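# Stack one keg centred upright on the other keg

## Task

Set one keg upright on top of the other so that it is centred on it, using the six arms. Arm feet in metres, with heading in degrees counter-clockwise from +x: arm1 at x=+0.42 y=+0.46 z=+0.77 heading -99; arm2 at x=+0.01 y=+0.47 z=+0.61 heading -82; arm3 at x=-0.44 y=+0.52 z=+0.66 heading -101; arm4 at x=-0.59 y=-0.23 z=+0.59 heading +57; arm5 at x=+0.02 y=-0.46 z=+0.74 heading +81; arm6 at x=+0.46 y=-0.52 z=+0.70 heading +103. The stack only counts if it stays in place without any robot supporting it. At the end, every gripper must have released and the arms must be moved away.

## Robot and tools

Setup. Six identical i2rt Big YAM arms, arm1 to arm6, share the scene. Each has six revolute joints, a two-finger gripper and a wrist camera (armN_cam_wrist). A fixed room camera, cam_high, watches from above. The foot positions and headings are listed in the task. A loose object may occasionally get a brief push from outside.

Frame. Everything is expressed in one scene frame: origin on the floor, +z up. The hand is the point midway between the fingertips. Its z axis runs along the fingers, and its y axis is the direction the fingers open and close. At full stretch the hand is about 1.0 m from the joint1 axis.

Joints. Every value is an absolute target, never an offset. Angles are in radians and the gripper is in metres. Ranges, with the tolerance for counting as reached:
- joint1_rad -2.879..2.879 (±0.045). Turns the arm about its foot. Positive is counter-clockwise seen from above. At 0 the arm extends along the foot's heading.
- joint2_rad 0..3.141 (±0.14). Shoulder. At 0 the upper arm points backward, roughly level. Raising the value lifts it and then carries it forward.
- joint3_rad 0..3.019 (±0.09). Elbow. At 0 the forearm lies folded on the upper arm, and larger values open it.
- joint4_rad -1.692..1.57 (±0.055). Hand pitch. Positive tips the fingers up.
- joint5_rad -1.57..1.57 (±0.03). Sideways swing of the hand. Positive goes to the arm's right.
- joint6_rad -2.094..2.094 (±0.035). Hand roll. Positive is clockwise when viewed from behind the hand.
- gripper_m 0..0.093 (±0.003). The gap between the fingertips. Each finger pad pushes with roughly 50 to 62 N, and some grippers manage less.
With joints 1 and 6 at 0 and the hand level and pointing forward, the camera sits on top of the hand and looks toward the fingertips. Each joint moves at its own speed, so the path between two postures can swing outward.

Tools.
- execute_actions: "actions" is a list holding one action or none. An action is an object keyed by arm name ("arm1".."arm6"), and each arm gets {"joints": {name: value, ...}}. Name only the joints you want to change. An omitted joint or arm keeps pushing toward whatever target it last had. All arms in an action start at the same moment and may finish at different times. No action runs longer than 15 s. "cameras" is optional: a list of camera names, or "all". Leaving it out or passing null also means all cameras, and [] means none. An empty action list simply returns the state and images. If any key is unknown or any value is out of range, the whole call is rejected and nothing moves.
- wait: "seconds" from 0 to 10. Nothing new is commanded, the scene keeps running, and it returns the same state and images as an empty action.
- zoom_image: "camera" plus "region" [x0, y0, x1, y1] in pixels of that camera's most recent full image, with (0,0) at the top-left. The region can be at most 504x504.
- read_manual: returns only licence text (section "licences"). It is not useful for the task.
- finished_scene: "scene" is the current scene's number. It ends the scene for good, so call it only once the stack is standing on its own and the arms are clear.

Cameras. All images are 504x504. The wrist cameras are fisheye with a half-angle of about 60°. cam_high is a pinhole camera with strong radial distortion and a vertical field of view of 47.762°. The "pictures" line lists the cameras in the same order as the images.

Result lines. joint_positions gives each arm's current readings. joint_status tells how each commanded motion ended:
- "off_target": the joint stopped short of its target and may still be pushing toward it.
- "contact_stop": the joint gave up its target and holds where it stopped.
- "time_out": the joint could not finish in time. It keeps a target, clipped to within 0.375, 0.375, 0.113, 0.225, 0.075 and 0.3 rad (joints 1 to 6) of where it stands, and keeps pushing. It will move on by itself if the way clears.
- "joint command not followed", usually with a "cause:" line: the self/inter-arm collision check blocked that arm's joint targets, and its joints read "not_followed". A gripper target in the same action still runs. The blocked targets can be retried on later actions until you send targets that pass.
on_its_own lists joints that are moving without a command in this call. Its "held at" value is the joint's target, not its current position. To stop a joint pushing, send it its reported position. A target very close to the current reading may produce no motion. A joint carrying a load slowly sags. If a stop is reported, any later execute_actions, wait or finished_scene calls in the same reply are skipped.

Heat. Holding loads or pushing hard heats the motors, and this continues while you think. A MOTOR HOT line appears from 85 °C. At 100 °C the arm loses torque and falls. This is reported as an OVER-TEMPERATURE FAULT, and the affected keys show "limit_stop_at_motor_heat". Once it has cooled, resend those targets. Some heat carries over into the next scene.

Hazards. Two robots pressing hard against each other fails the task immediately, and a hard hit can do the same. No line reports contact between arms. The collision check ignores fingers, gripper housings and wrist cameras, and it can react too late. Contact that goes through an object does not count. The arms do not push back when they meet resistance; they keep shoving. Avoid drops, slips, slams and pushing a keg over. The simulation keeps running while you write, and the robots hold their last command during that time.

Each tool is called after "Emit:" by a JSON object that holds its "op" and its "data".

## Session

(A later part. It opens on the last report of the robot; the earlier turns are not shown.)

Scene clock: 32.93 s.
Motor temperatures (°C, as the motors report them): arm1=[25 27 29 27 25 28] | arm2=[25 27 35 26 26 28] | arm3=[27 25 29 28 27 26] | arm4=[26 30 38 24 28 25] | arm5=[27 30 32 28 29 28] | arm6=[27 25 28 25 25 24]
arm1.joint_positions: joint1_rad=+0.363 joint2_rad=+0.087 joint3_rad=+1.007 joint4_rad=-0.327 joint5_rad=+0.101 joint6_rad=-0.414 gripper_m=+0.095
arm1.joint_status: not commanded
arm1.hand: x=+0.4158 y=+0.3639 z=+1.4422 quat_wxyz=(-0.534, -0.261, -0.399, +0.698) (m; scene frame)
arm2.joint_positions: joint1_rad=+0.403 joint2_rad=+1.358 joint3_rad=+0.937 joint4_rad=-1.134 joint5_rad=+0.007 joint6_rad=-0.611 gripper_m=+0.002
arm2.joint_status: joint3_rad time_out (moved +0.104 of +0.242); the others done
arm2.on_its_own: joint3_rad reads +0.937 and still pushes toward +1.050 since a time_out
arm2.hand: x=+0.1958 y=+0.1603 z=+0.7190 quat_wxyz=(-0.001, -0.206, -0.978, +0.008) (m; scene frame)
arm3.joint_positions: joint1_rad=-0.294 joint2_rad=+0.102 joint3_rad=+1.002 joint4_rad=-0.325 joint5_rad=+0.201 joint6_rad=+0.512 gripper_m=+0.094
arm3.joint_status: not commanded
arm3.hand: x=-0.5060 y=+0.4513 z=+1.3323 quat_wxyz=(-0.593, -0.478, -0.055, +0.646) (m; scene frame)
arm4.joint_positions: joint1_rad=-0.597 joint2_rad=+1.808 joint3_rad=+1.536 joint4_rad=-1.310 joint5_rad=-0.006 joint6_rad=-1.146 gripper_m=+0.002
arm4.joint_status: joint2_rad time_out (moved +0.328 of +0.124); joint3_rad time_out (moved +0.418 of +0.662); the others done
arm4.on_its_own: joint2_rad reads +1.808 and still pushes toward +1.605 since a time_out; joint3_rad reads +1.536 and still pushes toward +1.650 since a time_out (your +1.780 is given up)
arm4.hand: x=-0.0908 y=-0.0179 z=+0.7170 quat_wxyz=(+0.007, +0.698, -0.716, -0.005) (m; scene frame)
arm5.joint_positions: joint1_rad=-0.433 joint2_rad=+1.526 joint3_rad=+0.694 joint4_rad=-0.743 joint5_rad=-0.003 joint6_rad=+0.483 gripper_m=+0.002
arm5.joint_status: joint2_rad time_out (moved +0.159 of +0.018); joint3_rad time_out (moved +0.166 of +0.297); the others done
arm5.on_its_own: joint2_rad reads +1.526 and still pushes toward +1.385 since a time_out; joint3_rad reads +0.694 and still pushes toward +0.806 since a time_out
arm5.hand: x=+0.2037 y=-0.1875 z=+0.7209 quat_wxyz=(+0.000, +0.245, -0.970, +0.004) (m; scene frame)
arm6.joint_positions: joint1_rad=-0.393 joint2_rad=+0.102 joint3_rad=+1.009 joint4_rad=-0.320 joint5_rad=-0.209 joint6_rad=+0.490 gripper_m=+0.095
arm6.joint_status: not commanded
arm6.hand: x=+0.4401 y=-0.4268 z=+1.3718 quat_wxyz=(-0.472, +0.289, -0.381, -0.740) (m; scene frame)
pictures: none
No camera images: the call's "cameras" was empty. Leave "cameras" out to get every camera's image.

Emit:
{"op": "execute_actions", "data": {"actions": [{"arm2":{"joints":{"joint1_rad":0.665,"joint6_rad":-0.338,"joint2_rad":1.44,"joint3_rad":1.27,"joint4_rad":-1.112}},"arm5":{"joints":{"joint1_rad":-0.696,"joint6_rad":0.217,"joint2_rad":1.585,"joint3_rad":1.08,"joint4_rad":-0.753}},"arm4":{"joints":{"joint1_rad":-0.658,"joint6_rad":-1.222,"joint2_rad":1.95,"joint3_rad":2.35,"joint4_rad":-1.445}}}], "cameras": ["arm2_cam_wrist","arm4_cam_wrist","arm5_cam_wrist","cam_high"]}}

Scene clock: 36.13 s.
Motor temperatures (°C, as the motors report them): arm1=[25 27 29 27 25 28] | arm2=[25 28 36 26 27 28] | arm3=[27 26 29 28 27 26] | arm4=[26 32 40 24 28 25] | arm5=[27 30 34 28 29 28] | arm6=[27 25 28 25 25 24]
arm1.joint_positions: joint1_rad=+0.363 joint2_rad=+0.087 joint3_rad=+1.007 joint4_rad=-0.327 joint5_rad=+0.101 joint6_rad=-0.414 gripper_m=+0.095
arm1.joint_status: not commanded
arm1.hand: x=+0.4158 y=+0.3639 z=+1.4422 quat_wxyz=(-0.534, -0.261, -0.399, +0.698) (m; scene frame)
arm2.joint_positions: joint1_rad=+0.680 joint2_rad=+1.595 joint3_rad=+1.136 joint4_rad=-1.106 joint5_rad=+0.002 joint6_rad=-0.333 gripper_m=+0.002
arm2.joint_status: joint2_rad time_out (moved +0.237 of +0.082); joint3_rad time_out (moved +0.199 of +0.333); the others done
arm2.on_its_own: joint2_rad reads +1.595 and still pushes toward +1.440 since a time_out; joint3_rad reads +1.136 and still pushes toward +1.249 since a time_out
arm2.hand: x=+0.3341 y=+0.1676 z=+0.6979 quat_wxyz=(-0.001, -0.207, -0.978, +0.003) (m; scene frame)
arm3.joint_positions: joint1_rad=-0.294 joint2_rad=+0.102 joint3_rad=+1.002 joint4_rad=-0.325 joint5_rad=+0.201 joint6_rad=+0.512 gripper_m=+0.094
arm3.joint_status: not commanded
arm3.hand: x=-0.5060 y=+0.4513 z=+1.3323 quat_wxyz=(-0.593, -0.478, -0.055, +0.646) (m; scene frame)
arm4.joint_positions: joint1_rad=-0.669 joint2_rad=+2.174 joint3_rad=+2.053 joint4_rad=-1.452 joint5_rad=-0.003 joint6_rad=-1.223 gripper_m=+0.002
arm4.joint_status: joint2_rad time_out (moved +0.366 of +0.142); joint3_rad time_out (moved +0.517 of +0.814); the others done
arm4.on_its_own: joint2_rad reads +2.174 and still pushes toward +1.950 since a time_out; joint3_rad reads +2.053 and still pushes toward +2.168 since a time_out (your +2.350 is given up)
arm4.hand: x=+0.0456 y=-0.0136 z=+0.6943 quat_wxyz=(+0.003, +0.700, -0.714, -0.002) (m; scene frame)
arm5.joint_positions: joint1_rad=-0.696 joint2_rad=+1.778 joint3_rad=+0.958 joint4_rad=-0.757 joint5_rad=+0.001 joint6_rad=+0.218 gripper_m=+0.002
arm5.joint_status: joint2_rad time_out (moved +0.252 of +0.059); joint3_rad time_out (moved +0.264 of +0.386); the others done
arm5.on_its_own: joint2_rad reads +1.778 and still pushes toward +1.585 since a time_out; joint3_rad reads +0.958 and still pushes toward +1.070 since a time_out
arm5.hand: x=+0.3418 y=-0.1819 z=+0.7003 quat_wxyz=(+0.000, +0.246, -0.969, +0.006) (m; scene frame)
arm6.joint_positions: joint1_rad=-0.393 joint2_rad=+0.102 joint3_rad=+1.009 joint4_rad=-0.320 joint5_rad=-0.209 joint6_rad=+0.490 gripper_m=+0.095
arm6.joint_status: not commanded
arm6.hand: x=+0.4401 y=-0.4268 z=+1.3718 quat_wxyz=(-0.472, +0.289, -0.381, -0.740) (m; scene frame)
pictures: arm2_cam_wrist, arm4_cam_wrist, arm5_cam_wrist, cam_high
Images, in order (width x height): arm2_cam_wrist 504x504, arm4_cam_wrist 504x504, arm5_cam_wrist 504x504, cam_high 504x504.

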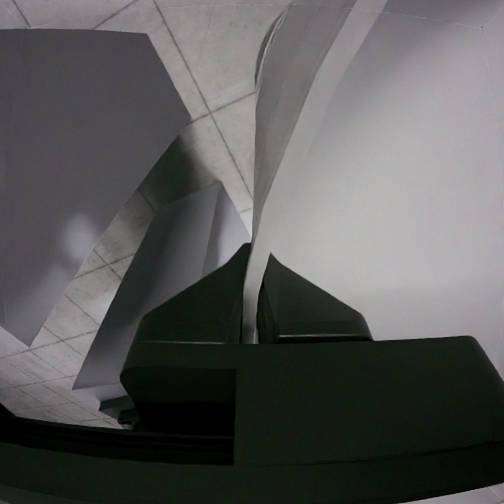

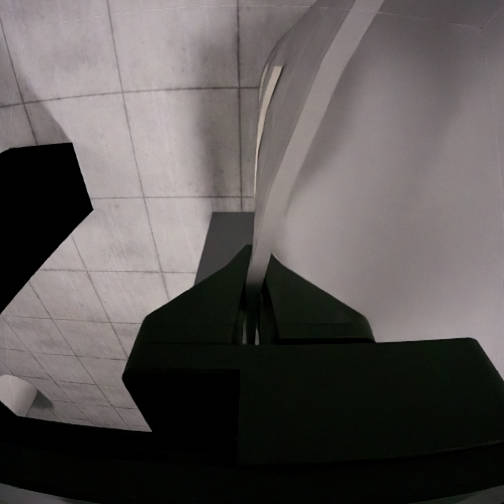

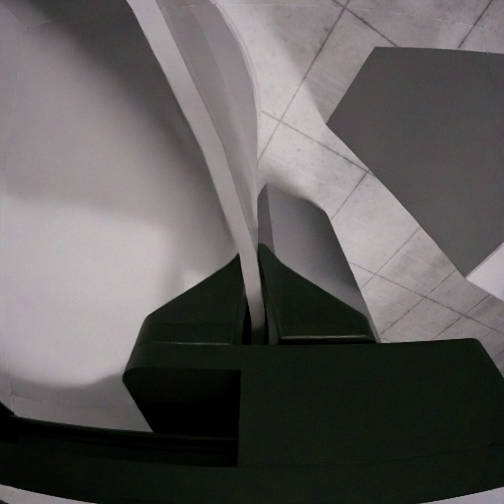

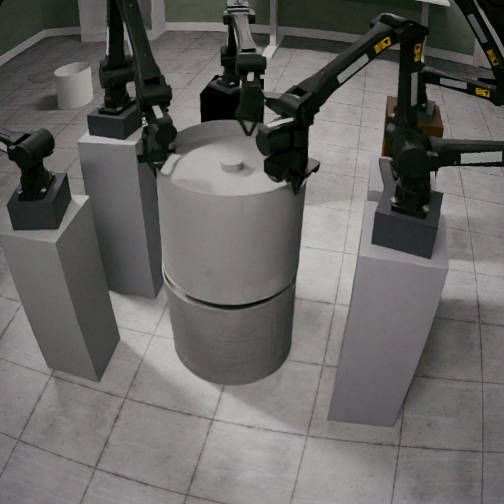

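Emit:
{"op": "execute_actions", "data": {"actions": [{"arm2":{"joints":{"joint2_rad":1.49,"joint4_rad":-1.065}},"arm5":{"joints":{"joint1_rad":-0.71,"joint2_rad":1.64,"joint4_rad":-0.705}},"arm4":{"joints":{"joint1_rad":-0.68,"joint2_rad":1.99,"joint4_rad":-1.415}}}], "cameras": ["arm2_cam_wrist","arm4_cam_wrist","arm5_cam_wrist","cam_high"]}}

Emit:
{"op": "zoom_image", "data": {"camera": "cam_high", "region": [145,235,315,335]}}

Scene clock: 38.63 s.
Motor temperatures (°C, as the motors report them): arm1=[25 27 29 27 25 28] | arm2=[25 28 36 26 26 28] | arm3=[27 26 29 28 27 26] | arm4=[26 32 40 24 28 25] | arm5=[27 31 34 28 29 28] | arm6=[27 25 28 25 25 24]
arm1.joint_positions: joint1_rad=+0.363 joint2_rad=+0.087 joint3_rad=+1.007 joint4_rad=-0.327 joint5_rad=+0.101 joint6_rad=-0.414 gripper_m=+0.095
arm1.joint_status: not commanded
arm1.hand: x=+0.4158 y=+0.3639 z=+1.4422 quat_wxyz=(-0.534, -0.261, -0.399, +0.698) (m; scene frame)
arm2.joint_positions: joint1_rad=+0.680 joint2_rad=+1.643 joint3_rad=+1.136 joint4_rad=-1.069 joint5_rad=+0.006 joint6_rad=-0.332 gripper_m=+0.002
arm2.joint_status: joint2_rad off_target (ended at +1.643, target +1.490); the others done
arm2.on_its_own: joint2_rad reads +1.643 and still pushes toward +1.490 since a time_out; joint3_rad reads +1.136 and still pushes toward +1.249 since a time_out
arm2.hand: x=+0.3384 y=+0.1626 z=+0.6776 quat_wxyz=(+0.005, -0.207, -0.978, +0.001) (m; scene frame)
arm3.joint_positions: joint1_rad=-0.294 joint2_rad=+0.102 joint3_rad=+1.002 joint4_rad=-0.325 joint5_rad=+0.201 joint6_rad=+0.512 gripper_m=+0.094
arm3.joint_status: not commanded
arm3.hand: x=-0.5060 y=+0.4513 z=+1.3323 quat_wxyz=(-0.593, -0.478, -0.055, +0.646) (m; scene frame)
arm4.joint_positions: joint1_rad=-0.676 joint2_rad=+2.189 joint3_rad=+2.039 joint4_rad=-1.424 joint5_rad=-0.004 joint6_rad=-1.223 gripper_m=+0.002
arm4.joint_status: joint2_rad time_out (moved +0.015 of -0.184); the others done
arm4.on_its_own: joint2_rad reads +2.189 and still pushes toward +1.990 since a time_out; joint3_rad reads +2.039 and still pushes toward +2.168 since a time_out (your +2.350 is given up)
arm4.hand: x=+0.0494 y=-0.0171 z=+0.6792 quat_wxyz=(+0.003, +0.698, -0.716, -0.002) (m; scene frame)
arm5.joint_positions: joint1_rad=-0.706 joint2_rad=+1.827 joint3_rad=+0.958 joint4_rad=-0.724 joint5_rad=+0.004 joint6_rad=+0.215 gripper_m=+0.002
arm5.joint_status: joint2_rad time_out (moved +0.049 of -0.138); the others done
arm5.on_its_own: joint2_rad reads +1.827 and still pushes toward +1.640 since a time_out; joint3_rad reads +0.958 and still pushes toward +1.070 since a time_out
arm5.hand: x=+0.3445 y=-0.1861 z=+0.6804 quat_wxyz=(+0.006, +0.242, -0.970, +0.010) (m; scene frame)
arm6.joint_positions: joint1_rad=-0.393 joint2_rad=+0.102 joint3_rad=+1.009 joint4_rad=-0.320 joint5_rad=-0.209 joint6_rad=+0.490 gripper_m=+0.095
arm6.joint_status: not commanded
arm6.hand: x=+0.4401 y=-0.4268 z=+1.3718 quat_wxyz=(-0.472, +0.289, -0.381, -0.740) (m; scene frame)
pictures: arm2_cam_wrist, arm4_cam_wrist, arm5_cam_wrist, cam_high
Images, in order (width x height): arm2_cam_wrist 504x504, arm4_cam_wrist 504x504, arm5_cam_wrist 504x504, cam_high 504x504.

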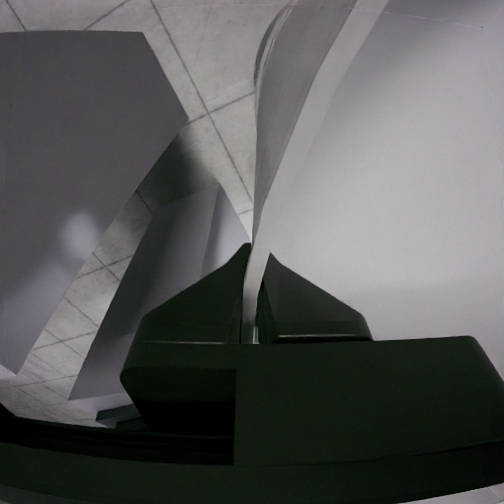

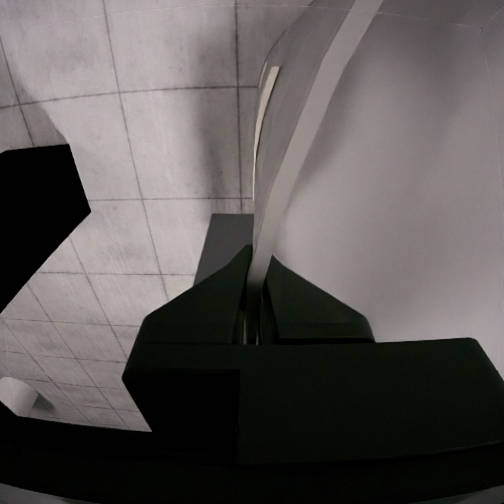

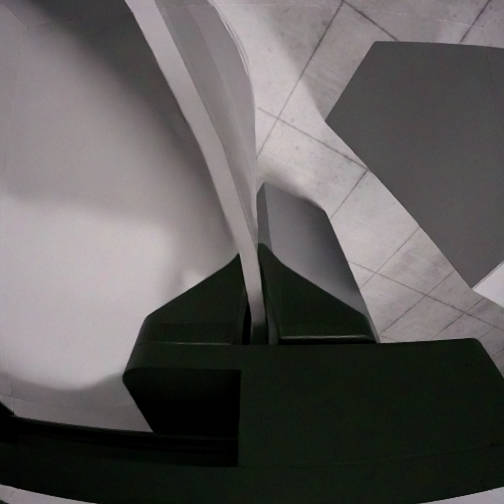

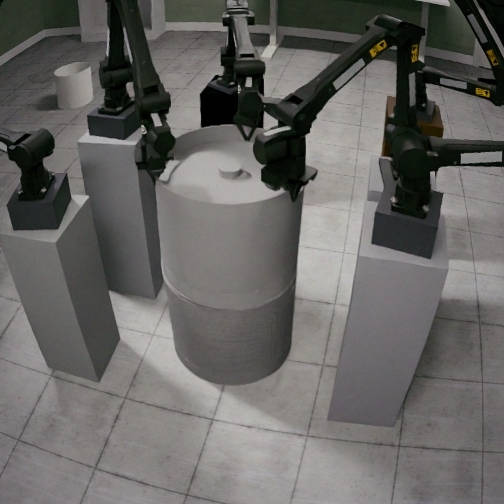

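Region (145, 235, 315, 335) of cam_high's 504x504 image, scaled by 2.965, with more detail than that image has; it fills the top 296 rows of this view, and the rest is white.

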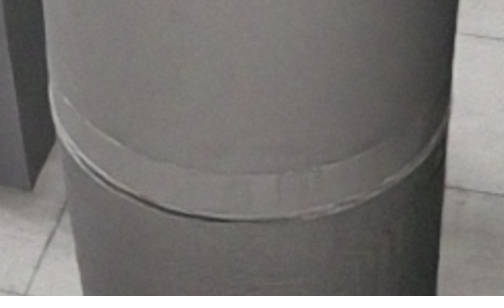

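Slightly short in x; lower arm4 first to swing the base forward, then set it down.

Emit:
{"op": "execute_actions", "data": {"actions": [{"arm2":{"joints":{"joint1_rad":0.695,"joint4_rad":-1.04}},"arm5":{"joints":{"joint4_rad":-0.685}},"arm4":{"joints":{"joint3_rad":2.11,"joint4_rad":-1.385}}}], "cameras": ["arm2_cam_wrist","arm4_cam_wrist","arm5_cam_wrist"]}}

Scene clock: 39.57 s.
Motor temperatures (°C, as the motors report them): arm1=[25 27 29 27 25 28] | arm2=[25 28 37 26 26 28] | arm3=[27 26 29 28 27 26] | arm4=[26 33 40 24 28 25] | arm5=[27 31 35 28 29 28] | arm6=[27 25 28 25 25 24]
arm1.joint_positions: joint1_rad=+0.363 joint2_rad=+0.087 joint3_rad=+1.007 joint4_rad=-0.327 joint5_rad=+0.101 joint6_rad=-0.414 gripper_m=+0.095
arm1.joint_status: not commanded
arm1.hand: x=+0.4158 y=+0.3639 z=+1.4422 quat_wxyz=(-0.534, -0.261, -0.399, +0.698) (m; scene frame)
arm2.joint_positions: joint1_rad=+0.686 joint2_rad=+1.643 joint3_rad=+1.136 joint4_rad=-1.066 joint5_rad=+0.005 joint6_rad=-0.331 gripper_m=+0.002
arm2.joint_status: all done
arm2.on_its_own: joint2_rad reads +1.643 and still pushes toward +1.490 since a time_out; joint3_rad reads +1.136 and still pushes toward +1.249 since a time_out
arm2.hand: x=+0.3410 y=+0.1640 z=+0.6776 quat_wxyz=(+0.004, -0.205, -0.979, +0.002) (m; scene frame)
arm3.joint_positions: joint1_rad=-0.294 joint2_rad=+0.102 joint3_rad=+1.002 joint4_rad=-0.325 joint5_rad=+0.201 joint6_rad=+0.512 gripper_m=+0.094
arm3.joint_status: not commanded
arm3.hand: x=-0.5060 y=+0.4513 z=+1.3323 quat_wxyz=(-0.593, -0.478, -0.055, +0.646) (m; scene frame)
arm4.joint_positions: joint1_rad=-0.676 joint2_rad=+2.189 joint3_rad=+2.023 joint4_rad=-1.396 joint5_rad=-0.004 joint6_rad=-1.223 gripper_m=+0.002
arm4.joint_status: all done
arm4.on_its_own: joint2_rad reads +2.189 and still pushes toward +1.990 since a time_out
arm4.hand: x=+0.0512 y=-0.0169 z=+0.6731 quat_wxyz=(-0.002, +0.697, -0.717, +0.000) (m; scene frame)
arm5.joint_positions: joint1_rad=-0.708 joint2_rad=+1.828 joint3_rad=+0.958 joint4_rad=-0.709 joint5_rad=+0.005 joint6_rad=+0.212 gripper_m=+0.002
arm5.joint_status: all done
arm5.on_its_own: joint2_rad reads +1.828 and still pushes toward +1.640 since a time_out; joint3_rad reads +0.958 and still pushes toward +1.070 since a time_out
arm5.hand: x=+0.3479 y=-0.1846 z=+0.6800 quat_wxyz=(+0.000, +0.243, -0.970, +0.008) (m; scene frame)
arm6.joint_positions: joint1_rad=-0.393 joint2_rad=+0.102 joint3_rad=+1.009 joint4_rad=-0.320 joint5_rad=-0.209 joint6_rad=+0.490 gripper_m=+0.095
arm6.joint_status: not commanded
arm6.hand: x=+0.4401 y=-0.4268 z=+1.3718 quat_wxyz=(-0.472, +0.289, -0.381, -0.740) (m; scene frame)
pictures: arm2_cam_wrist, arm4_cam_wrist, arm5_cam_wrist
Images, in order (width x height): arm2_cam_wrist 504x504, arm4_cam_wrist 504x504, arm5_cam_wrist 504x504.

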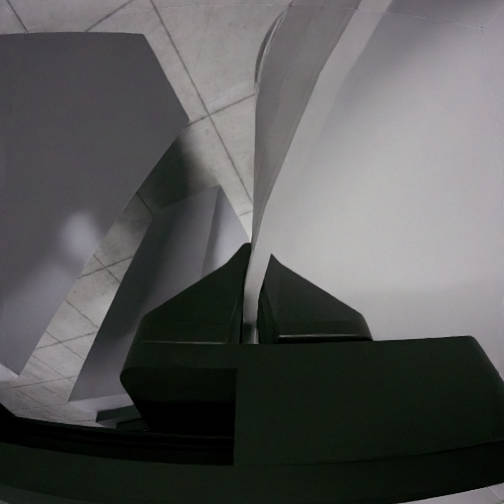

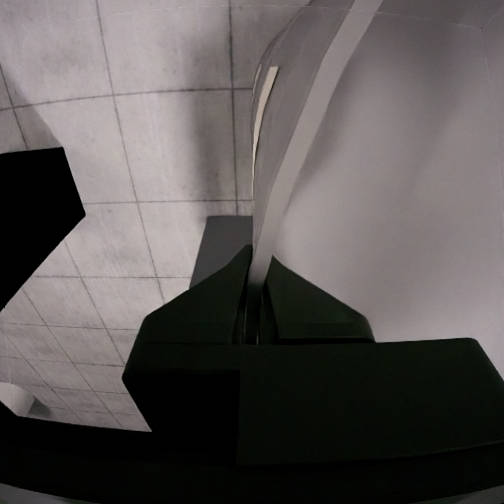

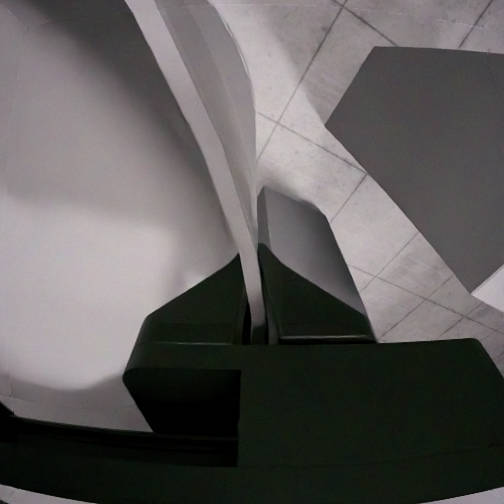

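Emit:
{"op": "execute_actions", "data": {"actions": [{"arm2":{"joints":{"joint2_rad":1.55,"joint3_rad":1.21}},"arm5":{"joints":{"joint2_rad":1.73,"joint3_rad":1.03}},"arm4":{"joints":{"joint2_rad":2.08,"joint3_rad":2.09}}}], "cameras": []}}

Emit:
{"op": "execute_actions", "data": {"actions": [{"arm2":{"joints":{"joint2_rad":1.645,"joint3_rad":1.148}},"arm5":{"joints":{"joint2_rad":1.84,"joint3_rad":0.968}},"arm4":{"joints":{"joint2_rad":2.19,"joint3_rad":2.035}}}], "cameras": []}}

Emit:
{"op": "execute_actions", "data": {"actions": [{"arm2":{"joints":{"gripper_m":0.08}},"arm5":{"joints":{"gripper_m":0.08}},"arm4":{"joints":{"gripper_m":0.08}}}], "cameras": []}}

Emit:
{"op": "execute_actions", "data": {"actions": [{"arm2":{"joints":{"joint2_rad":0.95}},"arm5":{"joints":{"joint2_rad":1.15}},"arm4":{"joints":{"joint2_rad":1.5}}}], "cameras": ["cam_high"]}}

Emit:
{"op": "zoom_image", "data": {"camera": "cam_high", "region": [145,235,315,335]}}

Scene clock: 41.03 s.
Motor temperatures (°C, as the motors report them): arm1=[25 27 29 27 25 28] | arm2=[25 28 37 26 26 28] | arm3=[27 26 29 28 27 26] | arm4=[26 33 40 24 28 25] | arm5=[27 31 35 28 29 28] | arm6=[27 25 28 25 25 24]
arm1.joint_positions: joint1_rad=+0.363 joint2_rad=+0.087 joint3_rad=+1.007 joint4_rad=-0.327 joint5_rad=+0.101 joint6_rad=-0.414 gripper_m=+0.095
arm1.joint_status: not commanded
arm1.hand: x=+0.4158 y=+0.3639 z=+1.4422 quat_wxyz=(-0.534, -0.261, -0.399, +0.698) (m; scene frame)
arm2.joint_positions: joint1_rad=+0.684 joint2_rad=+1.645 joint3_rad=+1.135 joint4_rad=-1.052 joint5_rad=+0.009 joint6_rad=-0.334 gripper_m=+0.002
arm2.joint_status: all done
arm2.hand: x=+0.3416 y=+0.1613 z=+0.6760 quat_wxyz=(+0.001, -0.204, -0.979, +0.006) (m; scene frame)
arm3.joint_positions: joint1_rad=-0.294 joint2_rad=+0.102 joint3_rad=+1.002 joint4_rad=-0.325 joint5_rad=+0.201 joint6_rad=+0.512 gripper_m=+0.094
arm3.joint_status: not commanded
arm3.hand: x=-0.5060 y=+0.4513 z=+1.3323 quat_wxyz=(-0.593, -0.478, -0.055, +0.646) (m; scene frame)
arm4.joint_positions: joint1_rad=-0.684 joint2_rad=+2.190 joint3_rad=+2.017 joint4_rad=-1.389 joint5_rad=-0.008 joint6_rad=-1.232 gripper_m=+0.002
arm4.joint_status: all done
arm4.hand: x=+0.0525 y=-0.0211 z=+0.6705 quat_wxyz=(-0.003, +0.698, -0.716, -0.001) (m; scene frame)
arm5.joint_positions: joint1_rad=-0.718 joint2_rad=+1.843 joint3_rad=+0.953 joint4_rad=-0.699 joint5_rad=+0.004 joint6_rad=+0.201 gripper_m=+0.002
arm5.joint_status: all done
arm5.hand: x=+0.3484 y=-0.1896 z=+0.6729 quat_wxyz=(+0.004, +0.243, -0.970, +0.009) (m; scene frame)
arm6.joint_positions: joint1_rad=-0.393 joint2_rad=+0.102 joint3_rad=+1.009 joint4_rad=-0.320 joint5_rad=-0.209 joint6_rad=+0.490 gripper_m=+0.095
arm6.joint_status: not commanded
arm6.hand: x=+0.4401 y=-0.4268 z=+1.3718 quat_wxyz=(-0.472, +0.289, -0.381, -0.740) (m; scene frame)
pictures: none
No camera images: the call's "cameras" was empty. Leave "cameras" out to get every camera's image.

Scene clock: 41.70 s.
Motor temperatures (°C, as the motors report them): arm1=[25 27 29 27 25 28] | arm2=[25 28 37 26 26 28] | arm3=[27 26 29 28 27 26] | arm4=[26 33 39 24 28 25] | arm5=[27 31 34 28 29 28] | arm6=[27 25 28 25 25 24]
arm1.joint_positions: joint1_rad=+0.363 joint2_rad=+0.087 joint3_rad=+1.007 joint4_rad=-0.327 joint5_rad=+0.101 joint6_rad=-0.414 gripper_m=+0.095
arm1.joint_status: not commanded
arm1.hand: x=+0.4158 y=+0.3639 z=+1.4422 quat_wxyz=(-0.534, -0.261, -0.399, +0.698) (m; scene frame)
arm2.joint_positions: joint1_rad=+0.679 joint2_rad=+1.652 joint3_rad=+1.134 joint4_rad=-1.046 joint5_rad=+0.008 joint6_rad=-0.337 gripper_m=+0.002
arm2.joint_status: all done
arm2.hand: x=+0.3407 y=+0.1592 z=+0.6728 quat_wxyz=(+0.001, -0.205, -0.979, +0.005) (m; scene frame)
arm3.joint_positions: joint1_rad=-0.294 joint2_rad=+0.102 joint3_rad=+1.002 joint4_rad=-0.325 joint5_rad=+0.201 joint6_rad=+0.512 gripper_m=+0.094
arm3.joint_status: not commanded
arm3.hand: x=-0.5060 y=+0.4513 z=+1.3323 quat_wxyz=(-0.593, -0.478, -0.055, +0.646) (m; scene frame)
arm4.joint_positions: joint1_rad=-0.688 joint2_rad=+2.194 joint3_rad=+2.008 joint4_rad=-1.385 joint5_rad=-0.010 joint6_rad=-1.233 gripper_m=+0.002
arm4.joint_status: all done
arm4.hand: x=+0.0512 y=-0.0241 z=+0.6642 quat_wxyz=(+0.001, +0.696, -0.718, -0.004) (m; scene frame)
arm5.joint_positions: joint1_rad=-0.726 joint2_rad=+1.853 joint3_rad=+0.943 joint4_rad=-0.688 joint5_rad=-0.002 joint6_rad=+0.196 gripper_m=+0.002
arm5.joint_status: all done
arm5.hand: x=+0.3457 y=-0.1948 z=+0.6662 quat_wxyz=(+0.010, +0.242, -0.970, +0.009) (m; scene frame)
arm6.joint_positions: joint1_rad=-0.393 joint2_rad=+0.102 joint3_rad=+1.009 joint4_rad=-0.320 joint5_rad=-0.209 joint6_rad=+0.490 gripper_m=+0.095
arm6.joint_status: not commanded
arm6.hand: x=+0.4401 y=-0.4268 z=+1.3718 quat_wxyz=(-0.472, +0.289, -0.381, -0.740) (m; scene frame)
pictures: none
No camera images: the call's "cameras" was empty. Leave "cameras" out to get every camera's image.

Scene clock: 42.70 s.
Motor temperatures (°C, as the motors report them): arm1=[25 27 29 27 25 28] | arm2=[25 28 36 26 26 28] | arm3=[27 26 29 28 27 26] | arm4=[26 33 39 24 28 25] | arm5=[27 31 34 28 29 28] | arm6=[27 25 28 25 25 24]
arm1.joint_positions: joint1_rad=+0.363 joint2_rad=+0.087 joint3_rad=+1.007 joint4_rad=-0.327 joint5_rad=+0.101 joint6_rad=-0.414 gripper_m=+0.095
arm1.joint_status: not commanded
arm1.hand: x=+0.4158 y=+0.3639 z=+1.4422 quat_wxyz=(-0.534, -0.261, -0.399, +0.698) (m; scene frame)
arm2.joint_positions: joint1_rad=+0.687 joint2_rad=+1.652 joint3_rad=+1.134 joint4_rad=-1.046 joint5_rad=+0.002 joint6_rad=-0.337 gripper_m=+0.080
arm2.joint_status: all done
arm2.hand: x=+0.3439 y=+0.1626 z=+0.6728 quat_wxyz=(+0.000, -0.201, -0.980, +0.003) (m; scene frame)
arm3.joint_positions: joint1_rad=-0.294 joint2_rad=+0.102 joint3_rad=+1.002 joint4_rad=-0.325 joint5_rad=+0.201 joint6_rad=+0.512 gripper_m=+0.094
arm3.joint_status: not commanded
arm3.hand: x=-0.5060 y=+0.4513 z=+1.3323 quat_wxyz=(-0.593, -0.478, -0.055, +0.646) (m; scene frame)
arm4.joint_positions: joint1_rad=-0.688 joint2_rad=+2.194 joint3_rad=+2.008 joint4_rad=-1.385 joint5_rad=-0.003 joint6_rad=-1.233 gripper_m=+0.080
arm4.joint_status: all done
arm4.hand: x=+0.0514 y=-0.0247 z=+0.6642 quat_wxyz=(+0.002, +0.697, -0.717, -0.001) (m; scene frame)
arm5.joint_positions: joint1_rad=-0.723 joint2_rad=+1.852 joint3_rad=+0.943 joint4_rad=-0.688 joint5_rad=-0.001 joint6_rad=+0.208 gripper_m=+0.080
arm5.joint_status: all done
arm5.hand: x=+0.3456 y=-0.1936 z=+0.6669 quat_wxyz=(+0.009, +0.238, -0.971, +0.009) (m; scene frame)
arm6.joint_positions: joint1_rad=-0.393 joint2_rad=+0.102 joint3_rad=+1.009 joint4_rad=-0.320 joint5_rad=-0.209 joint6_rad=+0.490 gripper_m=+0.095
arm6.joint_status: not commanded
arm6.hand: x=+0.4401 y=-0.4268 z=+1.3718 quat_wxyz=(-0.472, +0.289, -0.381, -0.740) (m; scene frame)
pictures: none
No camera images: the call's "cameras" was empty. Leave "cameras" out to get every camera's image.

Scene clock: 44.63 s.
Motor temperatures (°C, as the motors report them): arm1=[25 27 29 27 25 28] | arm2=[25 28 36 26 26 28] | arm3=[27 26 29 28 27 26] | arm4=[26 33 38 24 28 25] | arm5=[27 31 34 28 29 28] | arm6=[27 25 28 25 25 24]
arm1.joint_positions: joint1_rad=+0.363 joint2_rad=+0.087 joint3_rad=+1.007 joint4_rad=-0.327 joint5_rad=+0.101 joint6_rad=-0.414 gripper_m=+0.095
arm1.joint_status: not commanded
arm1.hand: x=+0.4158 y=+0.3639 z=+1.4422 quat_wxyz=(-0.534, -0.261, -0.399, +0.698) (m; scene frame)
arm2.joint_positions: joint1_rad=+0.687 joint2_rad=+0.948 joint3_rad=+1.134 joint4_rad=-1.046 joint5_rad=+0.002 joint6_rad=-0.337 gripper_m=+0.080
arm2.joint_status: all done
arm2.hand: x=+0.2995 y=+0.2042 z=+0.9674 quat_wxyz=(-0.296, -0.189, -0.919, +0.180) (m; scene frame)
arm3.joint_positions: joint1_rad=-0.294 joint2_rad=+0.102 joint3_rad=+1.002 joint4_rad=-0.325 joint5_rad=+0.201 joint6_rad=+0.512 gripper_m=+0.094
arm3.joint_status: not commanded
arm3.hand: x=-0.5060 y=+0.4513 z=+1.3323 quat_wxyz=(-0.593, -0.478, -0.055, +0.646) (m; scene frame)
arm4.joint_positions: joint1_rad=-0.688 joint2_rad=+1.506 joint3_rad=+2.025 joint4_rad=-1.385 joint5_rad=-0.003 joint6_rad=-1.233 gripper_m=+0.080
arm4.joint_status: all done
arm4.hand: x=-0.0588 y=-0.0587 z=+1.0979 quat_wxyz=(-0.307, +0.655, -0.673, +0.153) (m; scene frame)
arm5.joint_positions: joint1_rad=-0.723 joint2_rad=+1.146 joint3_rad=+0.943 joint4_rad=-0.688 joint5_rad=-0.001 joint6_rad=+0.208 gripper_m=+0.080
arm5.joint_status: all done
arm5.hand: x=+0.3709 y=-0.1691 z=+0.9739 quat_wxyz=(-0.303, +0.226, -0.915, -0.141) (m; scene frame)
arm6.joint_positions: joint1_rad=-0.393 joint2_rad=+0.102 joint3_rad=+1.009 joint4_rad=-0.320 joint5_rad=-0.209 joint6_rad=+0.490 gripper_m=+0.095
arm6.joint_status: not commanded
arm6.hand: x=+0.4401 y=-0.4268 z=+1.3718 quat_wxyz=(-0.472, +0.289, -0.381, -0.740) (m; scene frame)
pictures: cam_high
Images, in order (width x height): cam_high 504x504.

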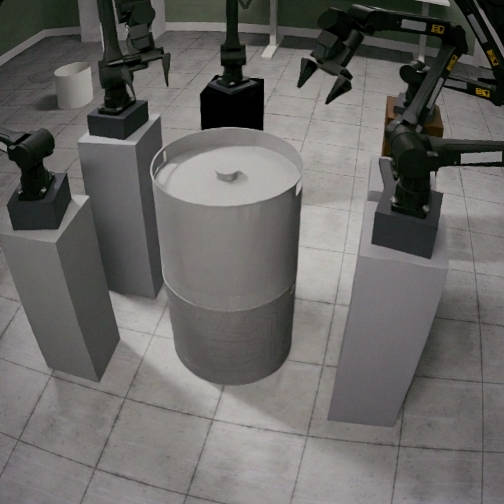

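Region (145, 235, 315, 335) of cam_high's 504x504 image, scaled by 2.965, with more detail than that image has; it fills the top 296 rows of this view, and the rest is white.

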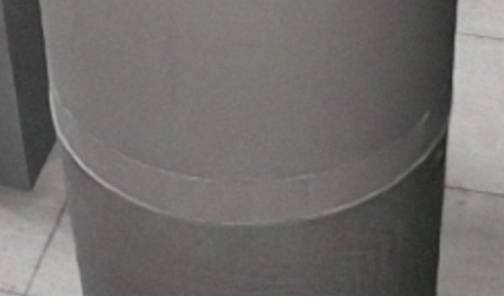

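Emit:
{"op": "finished_scene", "data": {"scene": 2}}

The scene is finished: the task was done.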